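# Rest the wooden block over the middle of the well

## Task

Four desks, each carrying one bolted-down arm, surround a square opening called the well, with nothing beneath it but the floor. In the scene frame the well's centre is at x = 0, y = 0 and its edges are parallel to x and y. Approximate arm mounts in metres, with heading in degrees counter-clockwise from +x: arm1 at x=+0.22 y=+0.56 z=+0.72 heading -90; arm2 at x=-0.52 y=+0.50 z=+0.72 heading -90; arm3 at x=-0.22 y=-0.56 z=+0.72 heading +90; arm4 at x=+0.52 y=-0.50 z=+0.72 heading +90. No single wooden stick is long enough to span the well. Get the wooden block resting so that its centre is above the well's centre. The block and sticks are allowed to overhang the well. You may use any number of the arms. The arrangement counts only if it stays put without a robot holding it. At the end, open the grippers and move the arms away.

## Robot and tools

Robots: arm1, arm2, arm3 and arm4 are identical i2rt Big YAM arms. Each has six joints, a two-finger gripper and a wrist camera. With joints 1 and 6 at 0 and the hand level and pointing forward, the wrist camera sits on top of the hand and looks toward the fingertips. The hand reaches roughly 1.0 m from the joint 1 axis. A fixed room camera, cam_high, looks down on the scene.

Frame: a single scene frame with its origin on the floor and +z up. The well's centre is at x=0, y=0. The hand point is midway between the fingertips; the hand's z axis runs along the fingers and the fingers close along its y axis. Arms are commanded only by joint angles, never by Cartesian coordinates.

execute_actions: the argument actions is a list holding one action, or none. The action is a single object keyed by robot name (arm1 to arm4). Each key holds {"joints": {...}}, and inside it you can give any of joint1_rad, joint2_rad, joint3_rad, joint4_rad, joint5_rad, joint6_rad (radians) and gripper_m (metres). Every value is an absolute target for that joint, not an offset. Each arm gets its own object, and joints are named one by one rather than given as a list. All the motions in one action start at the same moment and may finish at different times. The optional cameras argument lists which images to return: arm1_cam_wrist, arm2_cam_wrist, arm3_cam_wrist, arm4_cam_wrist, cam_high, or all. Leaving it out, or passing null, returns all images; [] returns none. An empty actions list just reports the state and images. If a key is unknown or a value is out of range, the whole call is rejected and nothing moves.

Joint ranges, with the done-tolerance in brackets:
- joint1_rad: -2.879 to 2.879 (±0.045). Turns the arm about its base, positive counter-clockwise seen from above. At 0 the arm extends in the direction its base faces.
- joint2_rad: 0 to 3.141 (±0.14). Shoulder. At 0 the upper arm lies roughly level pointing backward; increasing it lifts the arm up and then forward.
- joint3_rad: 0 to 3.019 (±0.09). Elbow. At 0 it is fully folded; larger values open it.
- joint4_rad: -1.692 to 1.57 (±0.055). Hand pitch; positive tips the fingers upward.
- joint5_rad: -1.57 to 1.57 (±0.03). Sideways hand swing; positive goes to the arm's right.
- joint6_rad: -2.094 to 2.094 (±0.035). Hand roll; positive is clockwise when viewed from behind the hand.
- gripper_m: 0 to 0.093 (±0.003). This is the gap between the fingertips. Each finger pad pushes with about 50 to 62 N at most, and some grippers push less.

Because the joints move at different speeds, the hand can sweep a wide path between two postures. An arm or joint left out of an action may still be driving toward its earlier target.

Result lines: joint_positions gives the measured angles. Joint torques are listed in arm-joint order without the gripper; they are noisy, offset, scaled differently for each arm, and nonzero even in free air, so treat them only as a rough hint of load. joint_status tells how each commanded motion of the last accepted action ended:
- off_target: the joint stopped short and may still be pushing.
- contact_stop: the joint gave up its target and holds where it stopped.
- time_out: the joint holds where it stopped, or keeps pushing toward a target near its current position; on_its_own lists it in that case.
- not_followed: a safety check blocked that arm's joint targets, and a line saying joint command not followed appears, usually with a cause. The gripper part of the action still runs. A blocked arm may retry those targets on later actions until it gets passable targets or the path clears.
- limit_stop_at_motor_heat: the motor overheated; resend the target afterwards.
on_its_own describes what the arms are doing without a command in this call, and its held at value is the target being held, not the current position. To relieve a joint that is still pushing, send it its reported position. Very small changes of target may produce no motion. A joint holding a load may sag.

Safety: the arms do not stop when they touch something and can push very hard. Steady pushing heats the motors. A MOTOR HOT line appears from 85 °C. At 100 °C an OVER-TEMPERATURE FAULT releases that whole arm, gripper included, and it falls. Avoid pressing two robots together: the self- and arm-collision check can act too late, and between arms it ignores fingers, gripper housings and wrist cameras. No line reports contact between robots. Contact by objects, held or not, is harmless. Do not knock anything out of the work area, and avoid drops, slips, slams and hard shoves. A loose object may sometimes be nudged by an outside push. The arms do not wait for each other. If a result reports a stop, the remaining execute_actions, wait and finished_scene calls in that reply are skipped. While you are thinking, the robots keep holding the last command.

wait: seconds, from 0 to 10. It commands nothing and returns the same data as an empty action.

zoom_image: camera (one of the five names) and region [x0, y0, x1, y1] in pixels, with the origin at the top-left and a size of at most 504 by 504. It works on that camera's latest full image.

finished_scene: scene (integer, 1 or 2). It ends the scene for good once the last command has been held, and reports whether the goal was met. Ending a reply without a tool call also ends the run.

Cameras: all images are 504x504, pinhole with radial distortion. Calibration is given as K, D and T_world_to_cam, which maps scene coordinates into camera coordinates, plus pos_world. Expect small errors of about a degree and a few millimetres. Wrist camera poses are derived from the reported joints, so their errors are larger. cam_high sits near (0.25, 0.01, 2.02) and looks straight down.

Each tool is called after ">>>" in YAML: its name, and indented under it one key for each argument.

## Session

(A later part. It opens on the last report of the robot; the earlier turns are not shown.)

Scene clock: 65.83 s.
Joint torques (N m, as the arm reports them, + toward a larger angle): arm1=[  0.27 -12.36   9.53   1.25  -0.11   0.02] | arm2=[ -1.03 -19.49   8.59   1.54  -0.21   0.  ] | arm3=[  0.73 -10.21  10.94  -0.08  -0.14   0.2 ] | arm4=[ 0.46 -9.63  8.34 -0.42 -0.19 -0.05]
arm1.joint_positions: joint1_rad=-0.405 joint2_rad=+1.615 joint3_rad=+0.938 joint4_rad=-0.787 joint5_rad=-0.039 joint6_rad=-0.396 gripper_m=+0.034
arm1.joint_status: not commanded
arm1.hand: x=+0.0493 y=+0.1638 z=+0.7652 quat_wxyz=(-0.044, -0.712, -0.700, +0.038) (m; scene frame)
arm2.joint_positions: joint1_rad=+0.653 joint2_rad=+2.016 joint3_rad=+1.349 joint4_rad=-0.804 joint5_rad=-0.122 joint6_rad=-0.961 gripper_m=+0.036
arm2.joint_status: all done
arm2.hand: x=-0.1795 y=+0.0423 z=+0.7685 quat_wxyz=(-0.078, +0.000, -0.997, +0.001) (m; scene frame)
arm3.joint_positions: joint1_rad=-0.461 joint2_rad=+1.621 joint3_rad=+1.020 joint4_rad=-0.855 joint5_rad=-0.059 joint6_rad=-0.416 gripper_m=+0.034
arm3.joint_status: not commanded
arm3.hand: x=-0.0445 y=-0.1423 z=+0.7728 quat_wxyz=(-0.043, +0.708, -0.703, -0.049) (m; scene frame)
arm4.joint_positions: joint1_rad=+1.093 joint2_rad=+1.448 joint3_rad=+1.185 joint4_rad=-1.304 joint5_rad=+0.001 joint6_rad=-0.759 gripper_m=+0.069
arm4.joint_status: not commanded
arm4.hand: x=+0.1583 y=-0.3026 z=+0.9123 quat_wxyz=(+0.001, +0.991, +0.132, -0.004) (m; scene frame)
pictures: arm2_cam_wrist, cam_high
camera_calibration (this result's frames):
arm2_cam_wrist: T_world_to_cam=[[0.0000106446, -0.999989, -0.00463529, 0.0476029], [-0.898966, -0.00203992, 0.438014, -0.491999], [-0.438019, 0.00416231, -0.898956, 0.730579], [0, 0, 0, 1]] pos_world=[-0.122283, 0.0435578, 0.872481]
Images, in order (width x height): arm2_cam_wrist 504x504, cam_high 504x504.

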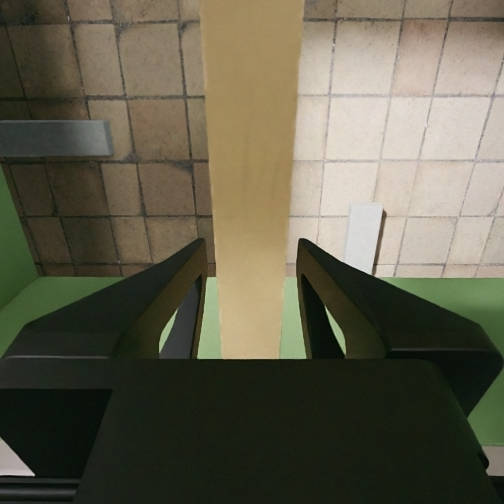

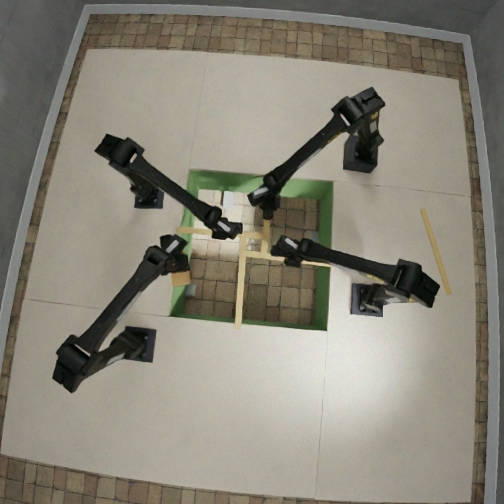

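>>> execute_actions:
  actions:
    - {"arm1": {"joints": {"joint2_rad": 1.42, "gripper_m": 0.05}}, "arm2": {"joints": {"joint2_rad": 1.85, "gripper_m": 0.05}}, "arm3": {"joints": {"joint2_rad": 1.42, "gripper_m": 0.05}}, "arm4": {"joints": {"joint1_rad": 0.835}}}
  cameras: []

>>> execute_actions:
  actions:
    - {"arm1": {"joints": {"joint1_rad": 0.6, "joint2_rad": 1.0, "joint3_rad": 0.6}}, "arm2": {"joints": {"joint1_rad": -0.2, "joint2_rad": 1.2, "joint3_rad": 0.8}}, "arm3": {"joints": {"joint1_rad": 0.6, "joint2_rad": 1.0, "joint3_rad": 0.6}}}
  cameras: ["cam_high"]

>>> zoom_image:
  camera: "cam_high"
  region: [160, 160, 350, 350]

Scene clock: 67.77 s.
Joint torques (N m, as the arm reports them, + toward a larger angle): arm1=[  0.23 -10.49   9.95   1.55  -0.11   0.03] | arm2=[ -0.7  -18.32  10.71   1.57  -0.21   0.01] | arm3=[ 0.69 -8.64 11.44  0.28 -0.13  0.2 ] | arm4=[-0.01 -9.74  8.36 -0.39 -0.22 -0.05]
arm1.joint_positions: joint1_rad=-0.405 joint2_rad=+1.406 joint3_rad=+0.949 joint4_rad=-0.785 joint5_rad=-0.039 joint6_rad=-0.396 gripper_m=+0.050
arm1.joint_status: all done
arm1.hand: x=+0.0405 y=+0.1468 z=+0.8572 quat_wxyz=(-0.084, -0.702, -0.693, +0.141) (m; scene frame)
arm2.joint_positions: joint1_rad=+0.653 joint2_rad=+1.824 joint3_rad=+1.340 joint4_rad=-0.801 joint5_rad=-0.122 joint6_rad=-0.961 gripper_m=+0.050
arm2.joint_status: all done
arm2.hand: x=-0.1685 y=+0.0256 z=+0.8728 quat_wxyz=(-0.130, +0.005, -0.988, +0.077) (m; scene frame)
arm3.joint_positions: joint1_rad=-0.461 joint2_rad=+1.407 joint3_rad=+1.030 joint4_rad=-0.856 joint5_rad=-0.059 joint6_rad=-0.416 gripper_m=+0.050
arm3.joint_status: all done
arm3.hand: x=-0.0398 y=-0.1318 z=+0.8703 quat_wxyz=(-0.147, +0.701, -0.692, -0.089) (m; scene frame)
arm4.joint_positions: joint1_rad=+0.831 joint2_rad=+1.448 joint3_rad=+1.185 joint4_rad=-1.304 joint5_rad=+0.002 joint6_rad=-0.760 gripper_m=+0.069
arm4.joint_status: all done
arm4.hand: x=+0.2215 y=-0.2155 z=+0.9115 quat_wxyz=(+0.001, +1.000, +0.002, -0.004) (m; scene frame)
pictures: none
No camera images: the call's "cameras" was empty. Leave "cameras" out to get every camera's image.

Scene clock: 69.27 s.
Joint torques (N m, as the arm reports them, + toward a larger angle): arm1=[-0.09 -5.85  7.39  1.44 -0.04  0.01] | arm2=[ -0.72 -10.08  10.12   1.65  -0.26   0.02] | arm3=[ 0.49 -4.64  9.21  0.24 -0.06  0.19] | arm4=[ 0.23 -9.45  8.36 -0.37 -0.22 -0.04]
arm1.joint_positions: joint1_rad=+0.597 joint2_rad=+1.004 joint3_rad=+0.606 joint4_rad=-0.778 joint5_rad=-0.040 joint6_rad=-0.394 gripper_m=+0.050
arm1.joint_status: all done
arm1.hand: x=+0.3998 y=+0.2957 z=+0.8596 quat_wxyz=(-0.171, -0.281, -0.938, +0.108) (m; scene frame)
arm2.joint_positions: joint1_rad=-0.198 joint2_rad=+1.200 joint3_rad=+0.805 joint4_rad=-0.796 joint5_rad=-0.121 joint6_rad=-0.961 gripper_m=+0.050
arm2.joint_status: all done
arm2.hand: x=-0.5961 y=+0.1146 z=+0.9404 quat_wxyz=(-0.090, -0.397, -0.897, +0.170) (m; scene frame)
arm3.joint_positions: joint1_rad=+0.599 joint2_rad=+1.005 joint3_rad=+0.594 joint4_rad=-0.856 joint5_rad=-0.061 joint6_rad=-0.415 gripper_m=+0.050
arm3.joint_status: all done
arm3.hand: x=-0.4056 y=-0.3271 z=+0.8265 quat_wxyz=(-0.071, +0.957, -0.244, -0.137) (m; scene frame)
arm4.joint_positions: joint1_rad=+0.831 joint2_rad=+1.448 joint3_rad=+1.185 joint4_rad=-1.304 joint5_rad=+0.002 joint6_rad=-0.760 gripper_m=+0.069
arm4.joint_status: not commanded
arm4.hand: x=+0.2215 y=-0.2155 z=+0.9115 quat_wxyz=(+0.001, +1.000, +0.002, -0.004) (m; scene frame)
pictures: cam_high
Images, in order (width x height): cam_high 504x504.

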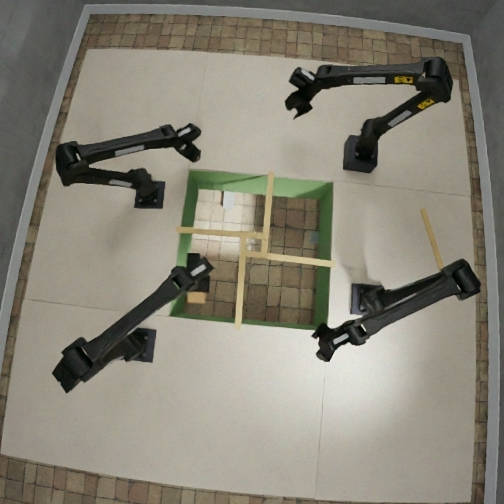

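Region (160, 160, 350, 350) of cam_high's 504x504 image, scaled by 2.653, with more detail than that image has.

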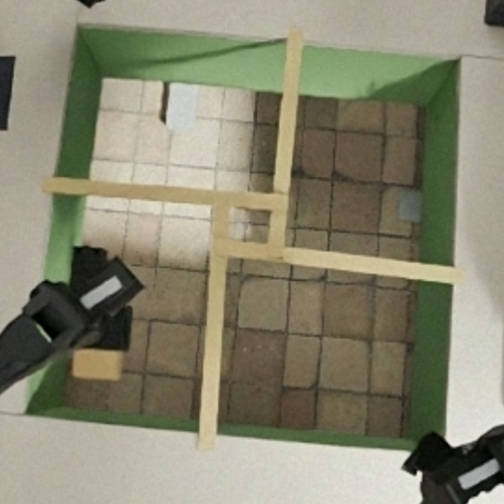

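>>> execute_actions:
  actions:
    - {"arm4": {"joints": {"joint2_rad": 1.95, "joint3_rad": 2.25, "joint4_rad": -1.685, "joint6_rad": 0.3}}}
  cameras: []

>>> execute_actions:
  actions:
    - {"arm4": {"joints": {"joint2_rad": 2.34, "joint3_rad": 2.355, "joint4_rad": -1.5, "joint6_rad": 0.822}}}
  cameras: ["cam_high", "arm4_cam_wrist"]

>>> zoom_image:
  camera: "cam_high"
  region: [160, 160, 350, 350]

Scene clock: 72.20 s.
Joint torques (N m, as the arm reports them, + toward a larger angle): arm1=[-0.03 -5.8   7.42  1.44 -0.04  0.01] | arm2=[ -0.03 -10.23  10.18   1.68  -0.21   0.02] | arm3=[ 0.44 -4.69  9.2   0.24 -0.06  0.2 ] | arm4=[  0.34 -17.47  10.41  -0.04  -0.11   0.16]
arm1.joint_positions: joint1_rad=+0.597 joint2_rad=+1.004 joint3_rad=+0.606 joint4_rad=-0.778 joint5_rad=-0.040 joint6_rad=-0.394 gripper_m=+0.050
arm1.joint_status: not commanded
arm1.hand: x=+0.3998 y=+0.2957 z=+0.8596 quat_wxyz=(-0.171, -0.281, -0.938, +0.108) (m; scene frame)
arm2.joint_positions: joint1_rad=-0.198 joint2_rad=+1.200 joint3_rad=+0.805 joint4_rad=-0.796 joint5_rad=-0.121 joint6_rad=-0.961 gripper_m=+0.050
arm2.joint_status: not commanded
arm2.hand: x=-0.5961 y=+0.1146 z=+0.9404 quat_wxyz=(-0.090, -0.397, -0.897, +0.170) (m; scene frame)
arm3.joint_positions: joint1_rad=+0.599 joint2_rad=+1.005 joint3_rad=+0.594 joint4_rad=-0.856 joint5_rad=-0.061 joint6_rad=-0.415 gripper_m=+0.050
arm3.joint_status: not commanded
arm3.hand: x=-0.4056 y=-0.3271 z=+0.8265 quat_wxyz=(-0.071, +0.957, -0.244, -0.137) (m; scene frame)
arm4.joint_positions: joint1_rad=+0.831 joint2_rad=+1.950 joint3_rad=+2.212 joint4_rad=-1.670 joint5_rad=+0.002 joint6_rad=+0.289 gripper_m=+0.069
arm4.joint_status: all done
arm4.hand: x=+0.0613 y=-0.0627 z=+1.0555 quat_wxyz=(-0.016, +0.863, -0.498, -0.080) (m; scene frame)
pictures: none
No camera images: the call's "cameras" was empty. Leave "cameras" out to get every camera's image.

Scene clock: 73.90 s.
Joint torques (N m, as the arm reports them, + toward a larger angle): arm1=[-0.03 -5.79  7.42  1.44 -0.04  0.01] | arm2=[-1.02 -9.81 10.12  1.57 -0.23 -0.02] | arm3=[ 0.42 -4.68  9.21  0.23 -0.05  0.19] | arm4=[  0.2  -23.03  10.01   0.69   0.02   0.15]
arm1.joint_positions: joint1_rad=+0.597 joint2_rad=+1.004 joint3_rad=+0.606 joint4_rad=-0.778 joint5_rad=-0.040 joint6_rad=-0.394 gripper_m=+0.050
arm1.joint_status: not commanded
arm1.hand: x=+0.3998 y=+0.2957 z=+0.8596 quat_wxyz=(-0.171, -0.281, -0.938, +0.108) (m; scene frame)
arm2.joint_positions: joint1_rad=-0.198 joint2_rad=+1.200 joint3_rad=+0.805 joint4_rad=-0.796 joint5_rad=-0.121 joint6_rad=-0.961 gripper_m=+0.050
arm2.joint_status: not commanded
arm2.hand: x=-0.5961 y=+0.1146 z=+0.9404 quat_wxyz=(-0.090, -0.397, -0.897, +0.170) (m; scene frame)
arm3.joint_positions: joint1_rad=+0.599 joint2_rad=+1.005 joint3_rad=+0.594 joint4_rad=-0.856 joint5_rad=-0.061 joint6_rad=-0.415 gripper_m=+0.050
arm3.joint_status: not commanded
arm3.hand: x=-0.4056 y=-0.3271 z=+0.8265 quat_wxyz=(-0.071, +0.957, -0.244, -0.137) (m; scene frame)
arm4.joint_positions: joint1_rad=+0.831 joint2_rad=+2.349 joint3_rad=+2.323 joint4_rad=-1.512 joint5_rad=+0.000 joint6_rad=+0.811 gripper_m=+0.069
arm4.joint_status: all done
arm4.hand: x=-0.0070 y=-0.0010 z=+0.8388 quat_wxyz=(+0.005, +0.708, -0.706, -0.016) (m; scene frame)
pictures: arm4_cam_wrist, cam_high
camera_calibration (this result's frames):
arm4_cam_wrist: T_world_to_cam=[[0.99913, 0.00732475, -0.0410535, 0.0446539], [0.0289975, -0.829525, 0.557716, -0.46016], [-0.0299698, -0.558421, -0.829016, 0.822089], [0, 0, 0, 1]] pos_world=[-0.00663378, 0.0770309, 0.939997]
Images, in order (width x height): arm4_cam_wrist 504x504, cam_high 504x504.

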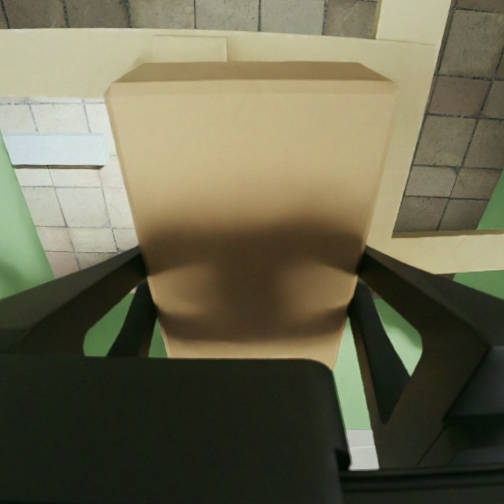

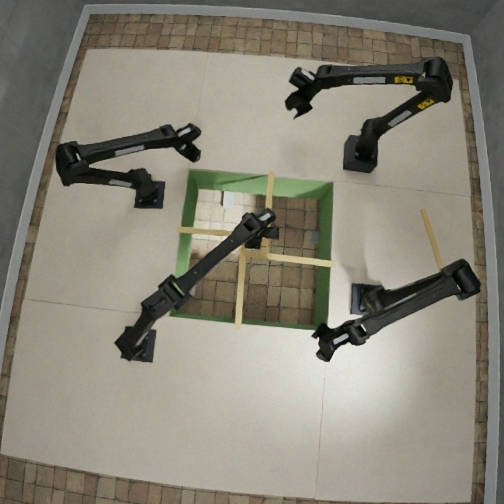

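Region (160, 160, 350, 350) of cam_high's 504x504 image, scaled by 2.653, with more detail than that image has.

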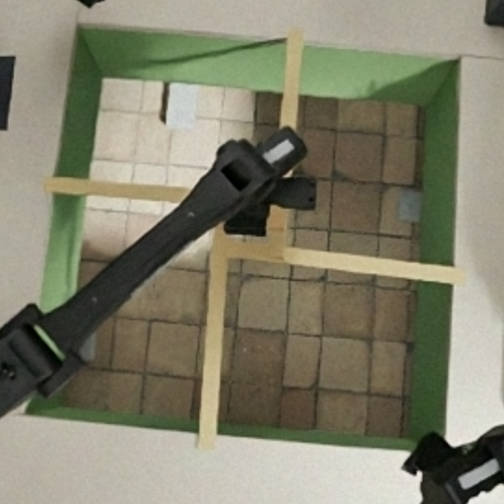

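>>> execute_actions:
  actions:
    - {"arm4": {"joints": {"joint1_rad": 0.796}}}
  cameras: ["cam_high", "arm4_cam_wrist"]

Scene clock: 76.47 s.
Joint torques (N m, as the arm reports them, + toward a larger angle): arm1=[-0.05 -5.8   7.41  1.44 -0.04  0.01] | arm2=[ -0.52 -10.74  10.16   1.49  -0.21   0.01] | arm3=[ 0.5  -4.72  9.19  0.24 -0.05  0.19] | arm4=[  0.37 -22.6    9.92   0.67   0.02   0.17]
arm1.joint_positions: joint1_rad=+0.597 joint2_rad=+1.004 joint3_rad=+0.606 joint4_rad=-0.778 joint5_rad=-0.040 joint6_rad=-0.394 gripper_m=+0.050
arm1.joint_status: not commanded
arm1.hand: x=+0.3998 y=+0.2957 z=+0.8596 quat_wxyz=(-0.171, -0.281, -0.938, +0.108) (m; scene frame)
arm2.joint_positions: joint1_rad=-0.198 joint2_rad=+1.200 joint3_rad=+0.805 joint4_rad=-0.796 joint5_rad=-0.121 joint6_rad=-0.961 gripper_m=+0.050
arm2.joint_status: not commanded
arm2.hand: x=-0.5961 y=+0.1146 z=+0.9404 quat_wxyz=(-0.090, -0.397, -0.897, +0.170) (m; scene frame)
arm3.joint_positions: joint1_rad=+0.599 joint2_rad=+1.005 joint3_rad=+0.594 joint4_rad=-0.856 joint5_rad=-0.061 joint6_rad=-0.415 gripper_m=+0.050
arm3.joint_status: not commanded
arm3.hand: x=-0.4056 y=-0.3271 z=+0.8265 quat_wxyz=(-0.071, +0.957, -0.244, -0.137) (m; scene frame)
arm4.joint_positions: joint1_rad=+0.792 joint2_rad=+2.349 joint3_rad=+2.323 joint4_rad=-1.512 joint5_rad=+0.000 joint6_rad=+0.811 gripper_m=+0.069
arm4.joint_status: all done
arm4.hand: x=+0.0130 y=+0.0193 z=+0.8386 quat_wxyz=(+0.004, +0.694, -0.720, -0.016) (m; scene frame)
pictures: arm4_cam_wrist, cam_high
camera_calibration (this result's frames):
arm4_cam_wrist: T_world_to_cam=[[0.998643, -0.0323178, -0.040841, 0.0251206], [-0.00404006, -0.829891, 0.557912, -0.443472], [-0.0519241, -0.556989, -0.828895, 0.834015], [0, 0, 0, 1]] pos_world=[0.0164273, 0.0973165, 0.939755]
Images, in order (width x height): arm4_cam_wrist 504x504, cam_high 504x504.

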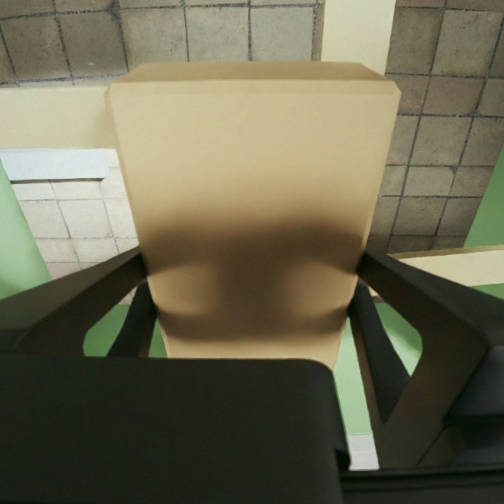

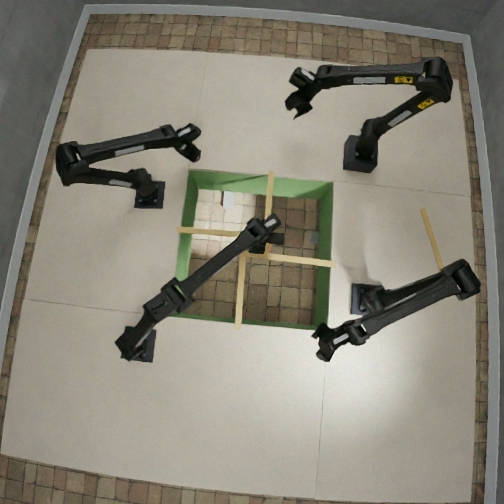

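>>> execute_actions:
  actions:
    - {"arm4": {"joints": {"joint1_rad": 0.8, "joint2_rad": 2.37}}}
  cameras: ["cam_high", "arm4_cam_wrist"]

Scene clock: 77.63 s.
Joint torques (N m, as the arm reports them, + toward a larger angle): arm1=[-0.05 -5.79  7.42  1.44 -0.04  0.01] | arm2=[ -0.17 -10.13  10.09   1.56  -0.22   0.  ] | arm3=[ 0.43 -4.74  9.21  0.26 -0.05  0.19] | arm4=[  0.7  -21.92   9.9    0.65   0.01   0.19]
arm1.joint_positions: joint1_rad=+0.597 joint2_rad=+1.004 joint3_rad=+0.606 joint4_rad=-0.778 joint5_rad=-0.040 joint6_rad=-0.394 gripper_m=+0.050
arm1.joint_status: not commanded
arm1.hand: x=+0.3998 y=+0.2957 z=+0.8596 quat_wxyz=(-0.171, -0.281, -0.938, +0.108) (m; scene frame)
arm2.joint_positions: joint1_rad=-0.198 joint2_rad=+1.200 joint3_rad=+0.805 joint4_rad=-0.796 joint5_rad=-0.121 joint6_rad=-0.961 gripper_m=+0.050
arm2.joint_status: not commanded
arm2.hand: x=-0.5961 y=+0.1146 z=+0.9404 quat_wxyz=(-0.090, -0.397, -0.897, +0.170) (m; scene frame)
arm3.joint_positions: joint1_rad=+0.599 joint2_rad=+1.005 joint3_rad=+0.594 joint4_rad=-0.856 joint5_rad=-0.061 joint6_rad=-0.415 gripper_m=+0.050
arm3.joint_status: not commanded
arm3.hand: x=-0.4056 y=-0.3271 z=+0.8265 quat_wxyz=(-0.071, +0.957, -0.244, -0.137) (m; scene frame)
arm4.joint_positions: joint1_rad=+0.792 joint2_rad=+2.363 joint3_rad=+2.323 joint4_rad=-1.512 joint5_rad=+0.000 joint6_rad=+0.811 gripper_m=+0.069
arm4.joint_status: all done
arm4.hand: x=+0.0131 y=+0.0187 z=+0.8284 quat_wxyz=(+0.004, +0.694, -0.720, -0.009) (m; scene frame)
pictures: arm4_cam_wrist, cam_high
camera_calibration (this result's frames):
arm4_cam_wrist: T_world_to_cam=[[0.99902, -0.0321914, -0.0303758, 0.0158668], [-0.00933226, -0.824075, 0.566404, -0.445399], [-0.0432653, -0.565566, -0.823567, 0.82084], [0, 0, 0, 1]] pos_world=[0.0155061, 0.0977082, 0.928775]
Images, in order (width x height): arm4_cam_wrist 504x504, cam_high 504x504.

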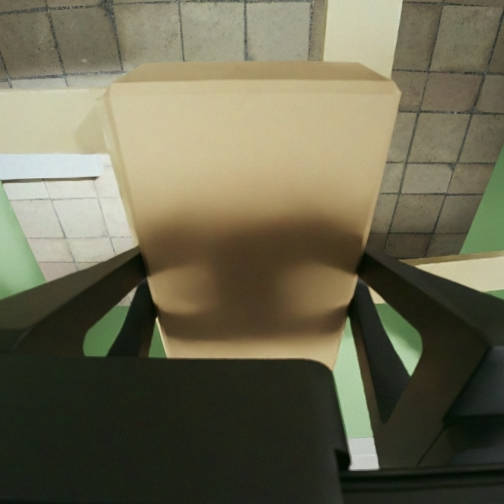

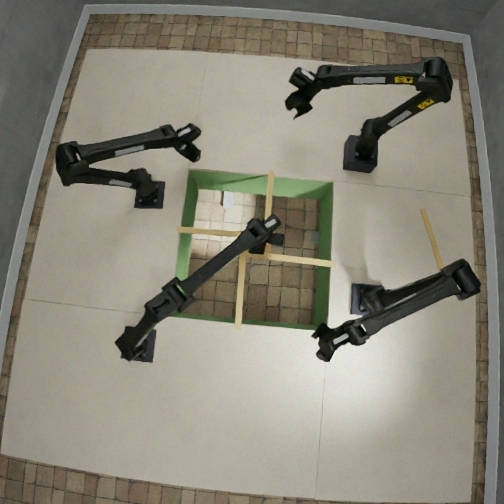

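>>> zoom_image:
  camera: "arm4_cam_wrist"
  region: [280, 0, 440, 160]

>>> zoom_image:
  camera: "arm4_cam_wrist"
  region: [40, 40, 200, 200]

Region (280, 0, 440, 160) of arm4_cam_wrist's 504x504 image, scaled by 3.150, with more detail than that image has.

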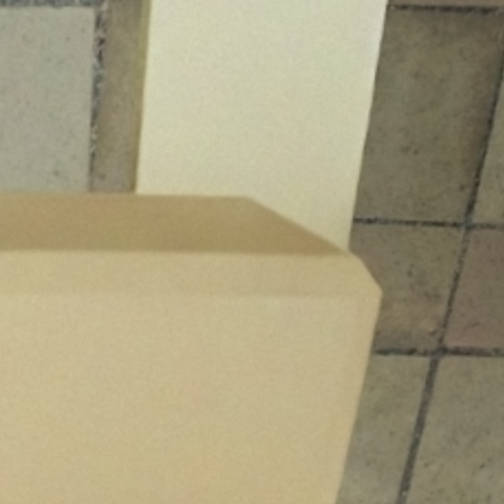

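Region (40, 40, 200, 200) of arm4_cam_wrist's 504x504 image, scaled by 3.150, with more detail than that image has.

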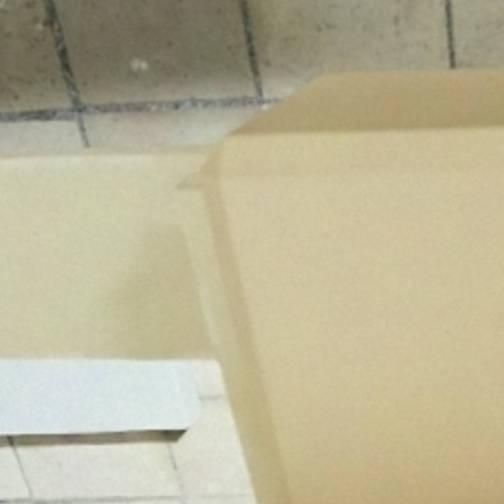

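>>> execute_actions:
  actions:
    - {"arm4": {"joints": {"joint1_rad": 0.806, "joint2_rad": 2.387, "joint4_rad": -1.48}}}
  cameras: ["cam_high", "arm4_cam_wrist"]

>>> zoom_image:
  camera: "arm4_cam_wrist"
  region: [280, 0, 440, 160]

>>> zoom_image:
  camera: "arm4_cam_wrist"
  region: [40, 40, 200, 200]

Scene clock: 79.83 s.
Joint torques (N m, as the arm reports them, + toward a larger angle): arm1=[-0.06 -5.81  7.42  1.44 -0.04  0.01] | arm2=[ -0.71 -10.07  10.28   1.51  -0.24   0.03] | arm3=[ 0.53 -4.69  9.2   0.25 -0.06  0.2 ] | arm4=[  0.46 -21.92   9.72   0.83   0.02   0.17]
arm1.joint_positions: joint1_rad=+0.597 joint2_rad=+1.004 joint3_rad=+0.606 joint4_rad=-0.778 joint5_rad=-0.040 joint6_rad=-0.394 gripper_m=+0.050
arm1.joint_status: not commanded
arm1.hand: x=+0.3998 y=+0.2957 z=+0.8596 quat_wxyz=(-0.171, -0.281, -0.938, +0.108) (m; scene frame)
arm2.joint_positions: joint1_rad=-0.198 joint2_rad=+1.200 joint3_rad=+0.805 joint4_rad=-0.796 joint5_rad=-0.121 joint6_rad=-0.961 gripper_m=+0.050
arm2.joint_status: not commanded
arm2.hand: x=-0.5961 y=+0.1146 z=+0.9404 quat_wxyz=(-0.090, -0.397, -0.897, +0.170) (m; scene frame)
arm3.joint_positions: joint1_rad=+0.599 joint2_rad=+1.005 joint3_rad=+0.594 joint4_rad=-0.856 joint5_rad=-0.061 joint6_rad=-0.415 gripper_m=+0.050
arm3.joint_status: not commanded
arm3.hand: x=-0.4056 y=-0.3271 z=+0.8265 quat_wxyz=(-0.071, +0.957, -0.244, -0.137) (m; scene frame)
arm4.joint_positions: joint1_rad=+0.801 joint2_rad=+2.382 joint3_rad=+2.323 joint4_rad=-1.497 joint5_rad=+0.000 joint6_rad=+0.812 gripper_m=+0.069
arm4.joint_status: all done
arm4.hand: x=+0.0067 y=+0.0163 z=+0.8156 quat_wxyz=(+0.004, +0.697, -0.717, -0.007) (m; scene frame)
pictures: arm4_cam_wrist, cam_high
camera_calibration (this result's frames):
arm4_cam_wrist: T_world_to_cam=[[0.999308, -0.0242257, -0.0282206, 0.0199063], [-0.0039051, -0.82292, 0.568144, -0.441616], [-0.036987, -0.567641, -0.822445, 0.807774], [0, 0, 0, 1]] pos_world=[0.00826005, 0.0955938, 0.915813]
Images, in order (width x height): arm4_cam_wrist 504x504, cam_high 504x504.

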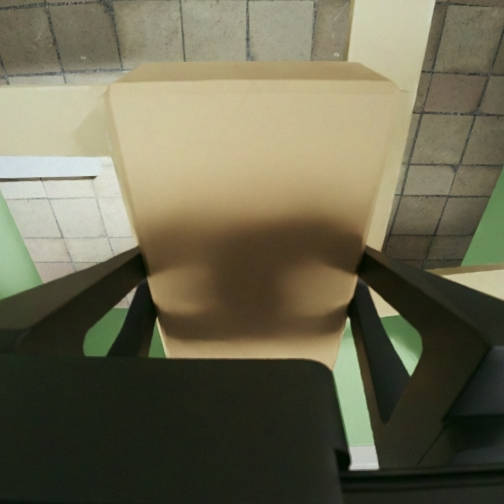

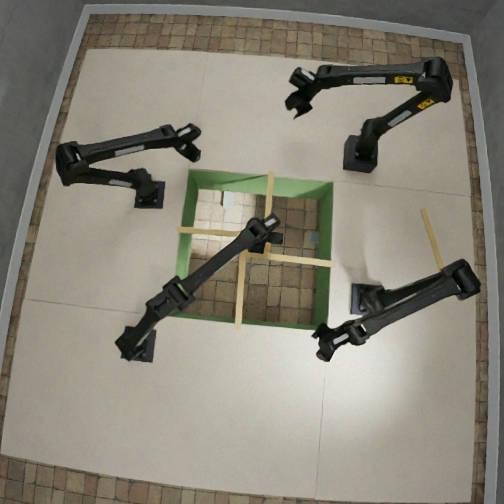

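Region (280, 0, 440, 160) of arm4_cam_wrist's 504x504 image, scaled by 3.150, with more detail than that image has.

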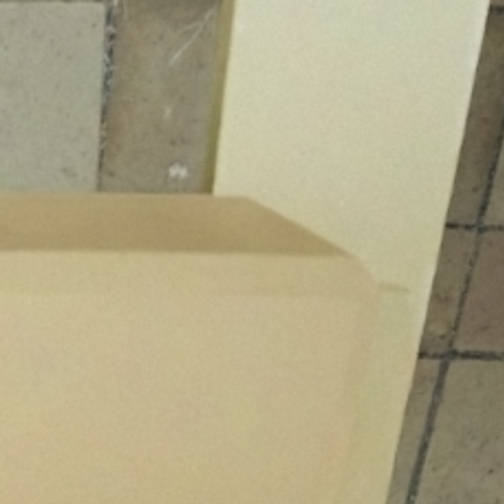

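Region (40, 40, 200, 200) of arm4_cam_wrist's 504x504 image, scaled by 3.150, with more detail than that image has.

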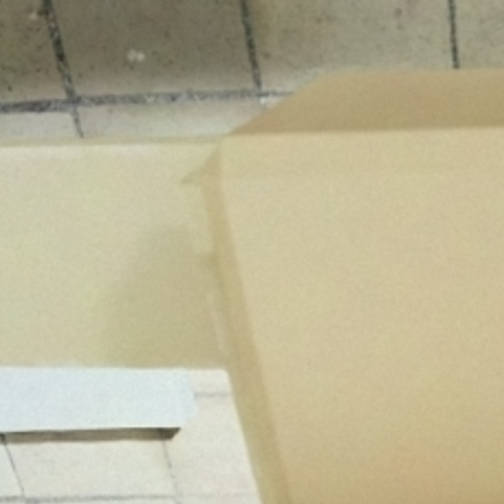

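>>> execute_actions:
  actions:
    - {"arm4": {"joints": {"joint2_rad": 2.4}}}
  cameras: ["arm4_cam_wrist"]

>>> zoom_image:
  camera: "arm4_cam_wrist"
  region: [300, 0, 460, 160]

>>> zoom_image:
  camera: "arm4_cam_wrist"
  region: [40, 40, 200, 200]

Scene clock: 80.93 s.
Joint torques (N m, as the arm reports them, + toward a larger angle): arm1=[-0.02 -5.77  7.42  1.45 -0.04  0.01] | arm2=[  0.55 -10.06  10.14   1.72  -0.24  -0.04] | arm3=[ 0.45 -4.67  9.2   0.25 -0.05  0.19] | arm4=[  0.39 -21.86   9.86   0.74   0.02   0.16]
arm1.joint_positions: joint1_rad=+0.597 joint2_rad=+1.004 joint3_rad=+0.606 joint4_rad=-0.778 joint5_rad=-0.040 joint6_rad=-0.394 gripper_m=+0.050
arm1.joint_status: not commanded
arm1.hand: x=+0.3998 y=+0.2957 z=+0.8596 quat_wxyz=(-0.171, -0.281, -0.938, +0.108) (m; scene frame)
arm2.joint_positions: joint1_rad=-0.198 joint2_rad=+1.200 joint3_rad=+0.805 joint4_rad=-0.796 joint5_rad=-0.121 joint6_rad=-0.961 gripper_m=+0.050
arm2.joint_status: not commanded
arm2.hand: x=-0.5961 y=+0.1146 z=+0.9404 quat_wxyz=(-0.090, -0.397, -0.897, +0.170) (m; scene frame)
arm3.joint_positions: joint1_rad=+0.599 joint2_rad=+1.005 joint3_rad=+0.594 joint4_rad=-0.856 joint5_rad=-0.061 joint6_rad=-0.415 gripper_m=+0.050
arm3.joint_status: not commanded
arm3.hand: x=-0.4056 y=-0.3271 z=+0.8265 quat_wxyz=(-0.071, +0.957, -0.244, -0.137) (m; scene frame)
arm4.joint_positions: joint1_rad=+0.801 joint2_rad=+2.392 joint3_rad=+2.323 joint4_rad=-1.497 joint5_rad=+0.000 joint6_rad=+0.812 gripper_m=+0.069
arm4.joint_status: all done
arm4.hand: x=+0.0071 y=+0.0158 z=+0.8081 quat_wxyz=(+0.004, +0.697, -0.717, -0.002) (m; scene frame)
pictures: arm4_cam_wrist
camera_calibration (this result's frames):
arm4_cam_wrist: T_world_to_cam=[[0.999494, -0.0243259, -0.0205009, 0.013029], [-0.00814347, -0.818599, 0.574308, -0.442761], [-0.0307526, -0.57385, -0.818383, 0.798076], [0, 0, 0, 1]] pos_world=[0.00791487, 0.0958494, 0.90768]
Images, in order (width x height): arm4_cam_wrist 504x504.

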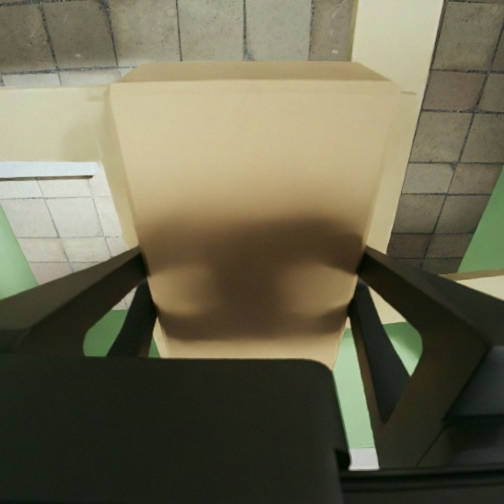

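Region (300, 0, 460, 160) of arm4_cam_wrist's 504x504 image, scaled by 3.150, with more detail than that image has.

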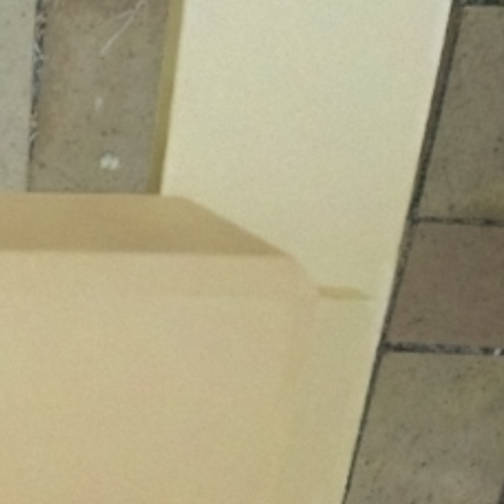

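Region (40, 40, 200, 200) of arm4_cam_wrist's 504x504 image, scaled by 3.150, with more detail than that image has.

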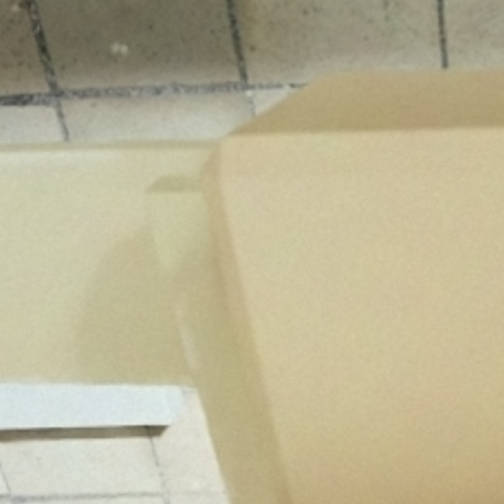

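>>> execute_actions:
  actions:
    - {"arm4": {"joints": {"joint2_rad": 2.407}}}
  cameras: ["arm4_cam_wrist"]

>>> zoom_image:
  camera: "arm4_cam_wrist"
  region: [300, 0, 460, 160]

>>> zoom_image:
  camera: "arm4_cam_wrist"
  region: [40, 40, 200, 200]

Scene clock: 81.70 s.
Joint torques (N m, as the arm reports them, + toward a larger angle): arm1=[-0.07 -5.8   7.42  1.43 -0.04  0.02] | arm2=[-0.37 -9.81 10.06  1.69 -0.21  0.  ] | arm3=[ 0.54 -4.69  9.21  0.24 -0.06  0.19] | arm4=[  0.45 -21.39   9.85   0.84   0.02   0.19]
arm1.joint_positions: joint1_rad=+0.597 joint2_rad=+1.004 joint3_rad=+0.606 joint4_rad=-0.778 joint5_rad=-0.040 joint6_rad=-0.394 gripper_m=+0.050
arm1.joint_status: not commanded
arm1.hand: x=+0.3998 y=+0.2957 z=+0.8596 quat_wxyz=(-0.171, -0.281, -0.938, +0.108) (m; scene frame)
arm2.joint_positions: joint1_rad=-0.198 joint2_rad=+1.200 joint3_rad=+0.805 joint4_rad=-0.796 joint5_rad=-0.121 joint6_rad=-0.961 gripper_m=+0.050
arm2.joint_status: not commanded
arm2.hand: x=-0.5961 y=+0.1146 z=+0.9404 quat_wxyz=(-0.090, -0.397, -0.897, +0.170) (m; scene frame)
arm3.joint_positions: joint1_rad=+0.599 joint2_rad=+1.005 joint3_rad=+0.594 joint4_rad=-0.856 joint5_rad=-0.061 joint6_rad=-0.415 gripper_m=+0.050
arm3.joint_status: not commanded
arm3.hand: x=-0.4056 y=-0.3271 z=+0.8265 quat_wxyz=(-0.071, +0.957, -0.244, -0.137) (m; scene frame)
arm4.joint_positions: joint1_rad=+0.801 joint2_rad=+2.396 joint3_rad=+2.323 joint4_rad=-1.497 joint5_rad=+0.000 joint6_rad=+0.812 gripper_m=+0.069
arm4.joint_status: all done
arm4.hand: x=+0.0073 y=+0.0156 z=+0.8054 quat_wxyz=(+0.004, +0.697, -0.717, +0.000) (m; scene frame)
pictures: arm4_cam_wrist
camera_calibration (this result's frames):
arm4_cam_wrist: T_world_to_cam=[[0.999537, -0.0247289, -0.0177413, 0.0105907], [-0.00998136, -0.81704, 0.576495, -0.443145], [-0.0287514, -0.576051, -0.816908, 0.794601], [0, 0, 0, 1]] pos_world=[0.00783687, 0.0959258, 0.904774]
Images, in order (width x height): arm4_cam_wrist 504x504.

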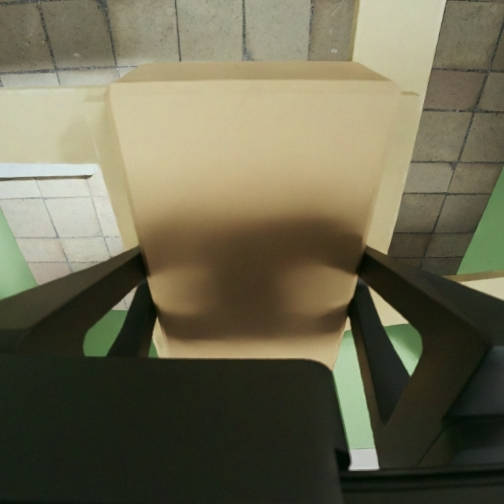

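Region (300, 0, 460, 160) of arm4_cam_wrist's 504x504 image, scaled by 3.150, with more detail than that image has.

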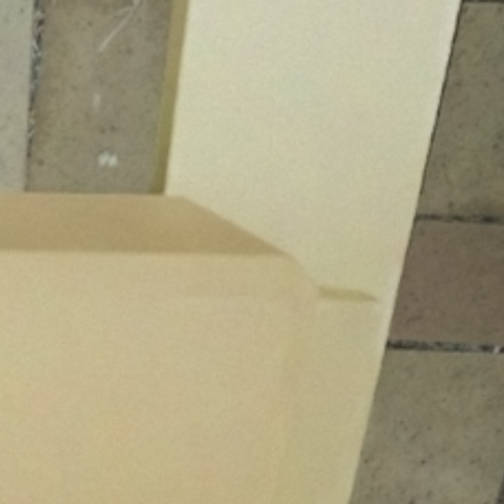

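Region (40, 40, 200, 200) of arm4_cam_wrist's 504x504 image, scaled by 3.150, with more detail than that image has.

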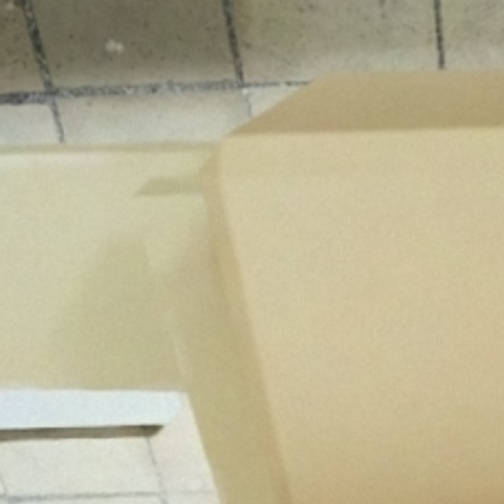

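>>> execute_actions:
  actions:
    - {"arm4": {"joints": {"joint2_rad": 2.412}}}
  cameras: ["arm4_cam_wrist"]

>>> zoom_image:
  camera: "arm4_cam_wrist"
  region: [300, 0, 460, 160]

Scene clock: 82.20 s.
Joint torques (N m, as the arm reports them, + toward a larger angle): arm1=[-0.05 -5.81  7.41  1.44 -0.04  0.02] | arm2=[ -0.61 -10.41  10.11   1.59  -0.22  -0.02] | arm3=[ 0.48 -4.67  9.21  0.25 -0.05  0.19] | arm4=[  0.45 -21.11   9.86   0.81   0.02   0.16]
arm1.joint_positions: joint1_rad=+0.597 joint2_rad=+1.004 joint3_rad=+0.606 joint4_rad=-0.778 joint5_rad=-0.040 joint6_rad=-0.394 gripper_m=+0.050
arm1.joint_status: not commanded
arm1.hand: x=+0.3998 y=+0.2957 z=+0.8596 quat_wxyz=(-0.171, -0.281, -0.938, +0.108) (m; scene frame)
arm2.joint_positions: joint1_rad=-0.198 joint2_rad=+1.200 joint3_rad=+0.805 joint4_rad=-0.796 joint5_rad=-0.121 joint6_rad=-0.961 gripper_m=+0.050
arm2.joint_status: not commanded
arm2.hand: x=-0.5961 y=+0.1146 z=+0.9404 quat_wxyz=(-0.090, -0.397, -0.897, +0.170) (m; scene frame)
arm3.joint_positions: joint1_rad=+0.599 joint2_rad=+1.005 joint3_rad=+0.594 joint4_rad=-0.856 joint5_rad=-0.061 joint6_rad=-0.415 gripper_m=+0.050
arm3.joint_status: not commanded
arm3.hand: x=-0.4056 y=-0.3271 z=+0.8265 quat_wxyz=(-0.071, +0.957, -0.244, -0.137) (m; scene frame)
arm4.joint_positions: joint1_rad=+0.801 joint2_rad=+2.397 joint3_rad=+2.323 joint4_rad=-1.497 joint5_rad=+0.000 joint6_rad=+0.812 gripper_m=+0.069
arm4.joint_status: all done
arm4.hand: x=+0.0073 y=+0.0156 z=+0.8051 quat_wxyz=(+0.004, +0.697, -0.717, +0.000) (m; scene frame)
pictures: arm4_cam_wrist
camera_calibration (this result's frames):
arm4_cam_wrist: T_world_to_cam=[[0.999542, -0.0247307, -0.0174654, 0.0103468], [-0.0101342, -0.816884, 0.576713, -0.443182], [-0.0285297, -0.576272, -0.81676, 0.794253], [0, 0, 0, 1]] pos_world=[0.00782646, 0.095933, 0.904484]
Images, in order (width x height): arm4_cam_wrist 504x504.

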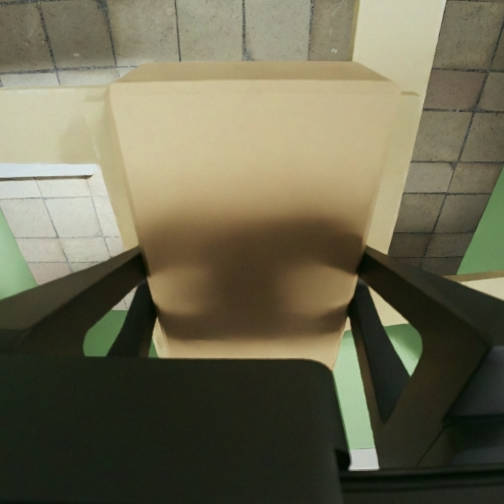

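Region (300, 0, 460, 160) of arm4_cam_wrist's 504x504 image, scaled by 3.150, with more detail than that image has.

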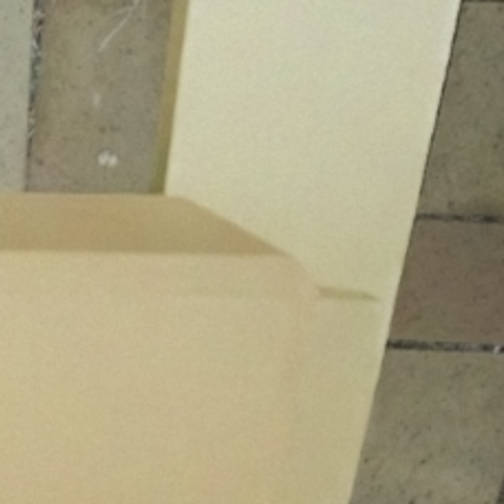

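>>> execute_actions:
  actions:
    - {"arm4": {"joints": {"joint2_rad": 2.4, "gripper_m": 0.082}}}
  cameras: ["arm4_cam_wrist", "cam_high"]

Scene clock: 82.90 s.
Joint torques (N m, as the arm reports them, + toward a larger angle): arm1=[-0.06 -5.85  7.42  1.45 -0.04  0.01] | arm2=[ -0.32 -10.4   10.15   1.69  -0.23   0.  ] | arm3=[ 0.45 -4.71  9.21  0.24 -0.05  0.19] | arm4=[  0.53 -22.25   9.89   0.76   0.02   0.17]
arm1.joint_positions: joint1_rad=+0.597 joint2_rad=+1.004 joint3_rad=+0.606 joint4_rad=-0.778 joint5_rad=-0.040 joint6_rad=-0.394 gripper_m=+0.050
arm1.joint_status: not commanded
arm1.hand: x=+0.3998 y=+0.2957 z=+0.8596 quat_wxyz=(-0.171, -0.281, -0.938, +0.108) (m; scene frame)
arm2.joint_positions: joint1_rad=-0.198 joint2_rad=+1.200 joint3_rad=+0.805 joint4_rad=-0.796 joint5_rad=-0.121 joint6_rad=-0.961 gripper_m=+0.050
arm2.joint_status: not commanded
arm2.hand: x=-0.5961 y=+0.1146 z=+0.9404 quat_wxyz=(-0.090, -0.397, -0.897, +0.170) (m; scene frame)
arm3.joint_positions: joint1_rad=+0.599 joint2_rad=+1.005 joint3_rad=+0.594 joint4_rad=-0.856 joint5_rad=-0.061 joint6_rad=-0.415 gripper_m=+0.050
arm3.joint_status: not commanded
arm3.hand: x=-0.4056 y=-0.3271 z=+0.8265 quat_wxyz=(-0.071, +0.957, -0.244, -0.137) (m; scene frame)
arm4.joint_positions: joint1_rad=+0.801 joint2_rad=+2.397 joint3_rad=+2.323 joint4_rad=-1.497 joint5_rad=+0.000 joint6_rad=+0.812 gripper_m=+0.082
arm4.joint_status: all done
arm4.hand: x=+0.0073 y=+0.0156 z=+0.8051 quat_wxyz=(+0.004, +0.697, -0.717, +0.000) (m; scene frame)
pictures: arm4_cam_wrist, cam_high
camera_calibration (this result's frames):
arm4_cam_wrist: T_world_to_cam=[[0.999532, -0.025112, -0.0174632, 0.010351], [-0.0104471, -0.816879, 0.576715, -0.443182], [-0.0287477, -0.576263, -0.816759, 0.794253], [0, 0, 0, 1]] pos_world=[0.00785688, 0.095933, 0.904484]
Images, in order (width x height): arm4_cam_wrist 504x504, cam_high 504x504.

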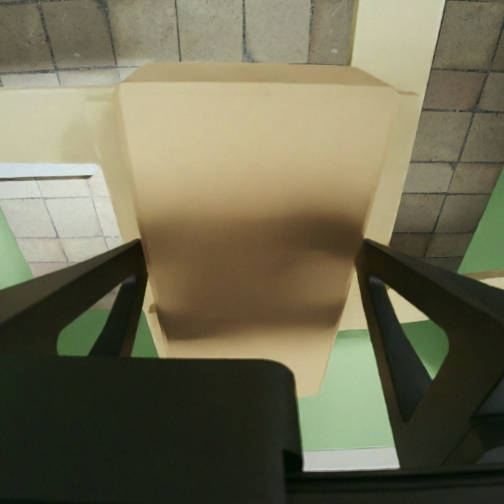

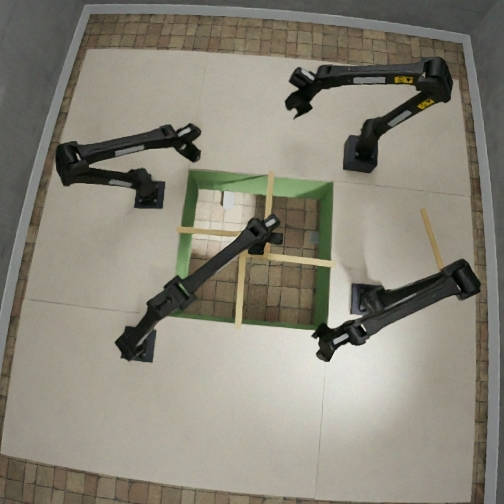

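The block has settled on the frame with a slight tilt. I'll open the gripper fully, lift clear, and check the result.

>>> execute_actions:
  actions:
    - {"arm4": {"joints": {"gripper_m": 0.092}}}
  cameras: []

>>> execute_actions:
  actions:
    - {"arm4": {"joints": {"joint2_rad": 1.9}}}
  cameras: []

>>> execute_actions:
  actions:
    - {"arm4": {"joints": {"joint1_rad": -0.3, "joint2_rad": 1.2, "joint3_rad": 1.2}}}
  cameras: ["cam_high"]

>>> zoom_image:
  camera: "cam_high"
  region: [160, 160, 350, 350]

Scene clock: 83.53 s.
Joint torques (N m, as the arm reports them, + toward a larger angle): arm1=[-0.08 -5.82  7.4   1.45 -0.04  0.01] | arm2=[ 0.36 -9.98 10.04  1.45 -0.23  0.01] | arm3=[ 0.49 -4.68  9.23  0.24 -0.05  0.19] | arm4=[  0.53 -22.13   9.89   0.77   0.02   0.17]
arm1.joint_positions: joint1_rad=+0.597 joint2_rad=+1.004 joint3_rad=+0.606 joint4_rad=-0.778 joint5_rad=-0.040 joint6_rad=-0.394 gripper_m=+0.050
arm1.joint_status: not commanded
arm1.hand: x=+0.3998 y=+0.2957 z=+0.8596 quat_wxyz=(-0.171, -0.281, -0.938, +0.108) (m; scene frame)
arm2.joint_positions: joint1_rad=-0.198 joint2_rad=+1.200 joint3_rad=+0.805 joint4_rad=-0.796 joint5_rad=-0.121 joint6_rad=-0.961 gripper_m=+0.050
arm2.joint_status: not commanded
arm2.hand: x=-0.5961 y=+0.1146 z=+0.9404 quat_wxyz=(-0.090, -0.397, -0.897, +0.170) (m; scene frame)
arm3.joint_positions: joint1_rad=+0.599 joint2_rad=+1.005 joint3_rad=+0.594 joint4_rad=-0.856 joint5_rad=-0.061 joint6_rad=-0.415 gripper_m=+0.050
arm3.joint_status: not commanded
arm3.hand: x=-0.4056 y=-0.3271 z=+0.8265 quat_wxyz=(-0.071, +0.957, -0.244, -0.137) (m; scene frame)
arm4.joint_positions: joint1_rad=+0.801 joint2_rad=+2.397 joint3_rad=+2.323 joint4_rad=-1.497 joint5_rad=+0.000 joint6_rad=+0.812 gripper_m=+0.092
arm4.joint_status: all done
arm4.hand: x=+0.0073 y=+0.0156 z=+0.8051 quat_wxyz=(+0.004, +0.697, -0.717, +0.000) (m; scene frame)
pictures: none
No camera images: the call's "cameras" was empty. Leave "cameras" out to get every camera's image.

Scene clock: 85.30 s.
Joint torques (N m, as the arm reports them, + toward a larger angle): arm1=[-0.07 -5.81  7.42  1.45 -0.04  0.01] | arm2=[ -0.94 -10.01  10.03   1.61  -0.23   0.05] | arm3=[ 0.56 -4.69  9.21  0.24 -0.06  0.19] | arm4=[  0.38 -17.49   8.54   1.47   0.     0.12]
arm1.joint_positions: joint1_rad=+0.597 joint2_rad=+1.004 joint3_rad=+0.606 joint4_rad=-0.778 joint5_rad=-0.040 joint6_rad=-0.394 gripper_m=+0.050
arm1.joint_status: not commanded
arm1.hand: x=+0.3998 y=+0.2957 z=+0.8596 quat_wxyz=(-0.171, -0.281, -0.938, +0.108) (m; scene frame)
arm2.joint_positions: joint1_rad=-0.198 joint2_rad=+1.200 joint3_rad=+0.805 joint4_rad=-0.796 joint5_rad=-0.121 joint6_rad=-0.961 gripper_m=+0.050
arm2.joint_status: not commanded
arm2.hand: x=-0.5961 y=+0.1146 z=+0.9404 quat_wxyz=(-0.090, -0.397, -0.897, +0.170) (m; scene frame)
arm3.joint_positions: joint1_rad=+0.599 joint2_rad=+1.005 joint3_rad=+0.594 joint4_rad=-0.856 joint5_rad=-0.061 joint6_rad=-0.415 gripper_m=+0.050
arm3.joint_status: not commanded
arm3.hand: x=-0.4056 y=-0.3271 z=+0.8265 quat_wxyz=(-0.071, +0.957, -0.244, -0.137) (m; scene frame)
arm4.joint_positions: joint1_rad=+0.801 joint2_rad=+1.908 joint3_rad=+2.342 joint4_rad=-1.493 joint5_rad=+0.000 joint6_rad=+0.812 gripper_m=+0.092
arm4.joint_status: all done
arm4.hand: x=+0.0438 y=-0.0171 z=+1.1536 quat_wxyz=(+0.007, +0.674, -0.694, -0.253) (m; scene frame)
pictures: none
No camera images: the call's "cameras" was empty. Leave "cameras" out to get every camera's image.

Scene clock: 86.93 s.
Joint torques (N m, as the arm reports them, + toward a larger angle): arm1=[-0.05 -5.79  7.42  1.44 -0.04  0.02] | arm2=[ -0.36 -10.58  10.31   1.53  -0.22  -0.01] | arm3=[ 0.46 -4.68  9.19  0.25 -0.05  0.2 ] | arm4=[ 0.16 -7.29  8.36  0.36 -0.12  0.14]
arm1.joint_positions: joint1_rad=+0.597 joint2_rad=+1.004 joint3_rad=+0.606 joint4_rad=-0.778 joint5_rad=-0.040 joint6_rad=-0.394 gripper_m=+0.050
arm1.joint_status: not commanded
arm1.hand: x=+0.3998 y=+0.2957 z=+0.8596 quat_wxyz=(-0.171, -0.281, -0.938, +0.108) (m; scene frame)
arm2.joint_positions: joint1_rad=-0.198 joint2_rad=+1.200 joint3_rad=+0.805 joint4_rad=-0.796 joint5_rad=-0.121 joint6_rad=-0.961 gripper_m=+0.050
arm2.joint_status: not commanded
arm2.hand: x=-0.5961 y=+0.1146 z=+0.9404 quat_wxyz=(-0.090, -0.397, -0.897, +0.170) (m; scene frame)
arm3.joint_positions: joint1_rad=+0.599 joint2_rad=+1.005 joint3_rad=+0.594 joint4_rad=-0.856 joint5_rad=-0.061 joint6_rad=-0.415 gripper_m=+0.050
arm3.joint_status: not commanded
arm3.hand: x=-0.4056 y=-0.3271 z=+0.8265 quat_wxyz=(-0.071, +0.957, -0.244, -0.137) (m; scene frame)
arm4.joint_positions: joint1_rad=-0.303 joint2_rad=+1.206 joint3_rad=+1.190 joint4_rad=-1.482 joint5_rad=+0.003 joint6_rad=+0.814 gripper_m=+0.092
arm4.joint_status: all done
arm4.hand: x=+0.6324 y=-0.1668 z=+0.9965 quat_wxyz=(-0.017, +0.217, -0.976, -0.028) (m; scene frame)
pictures: cam_high
Images, in order (width x height): cam_high 504x504.

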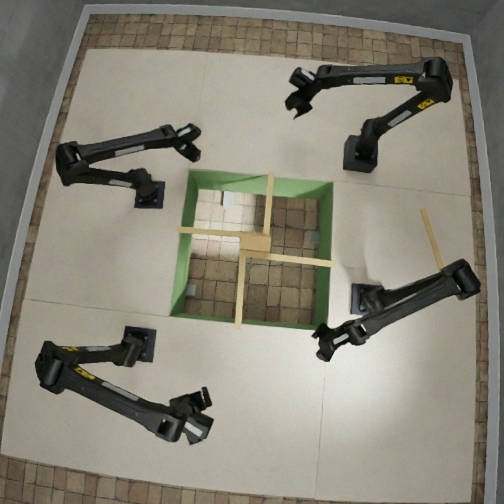

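Region (160, 160, 350, 350) of cam_high's 504x504 image, scaled by 2.653, with more detail than that image has.

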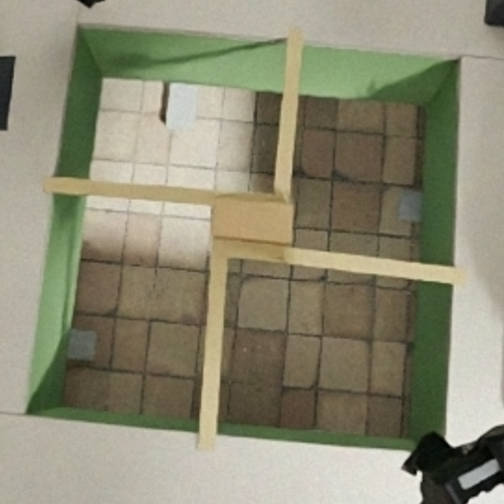

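The block sits centred over the well on the self-supporting stick frame, and all arms are clear.

>>> finished_scene:
  scene: 2

The scene is finished: the task was done.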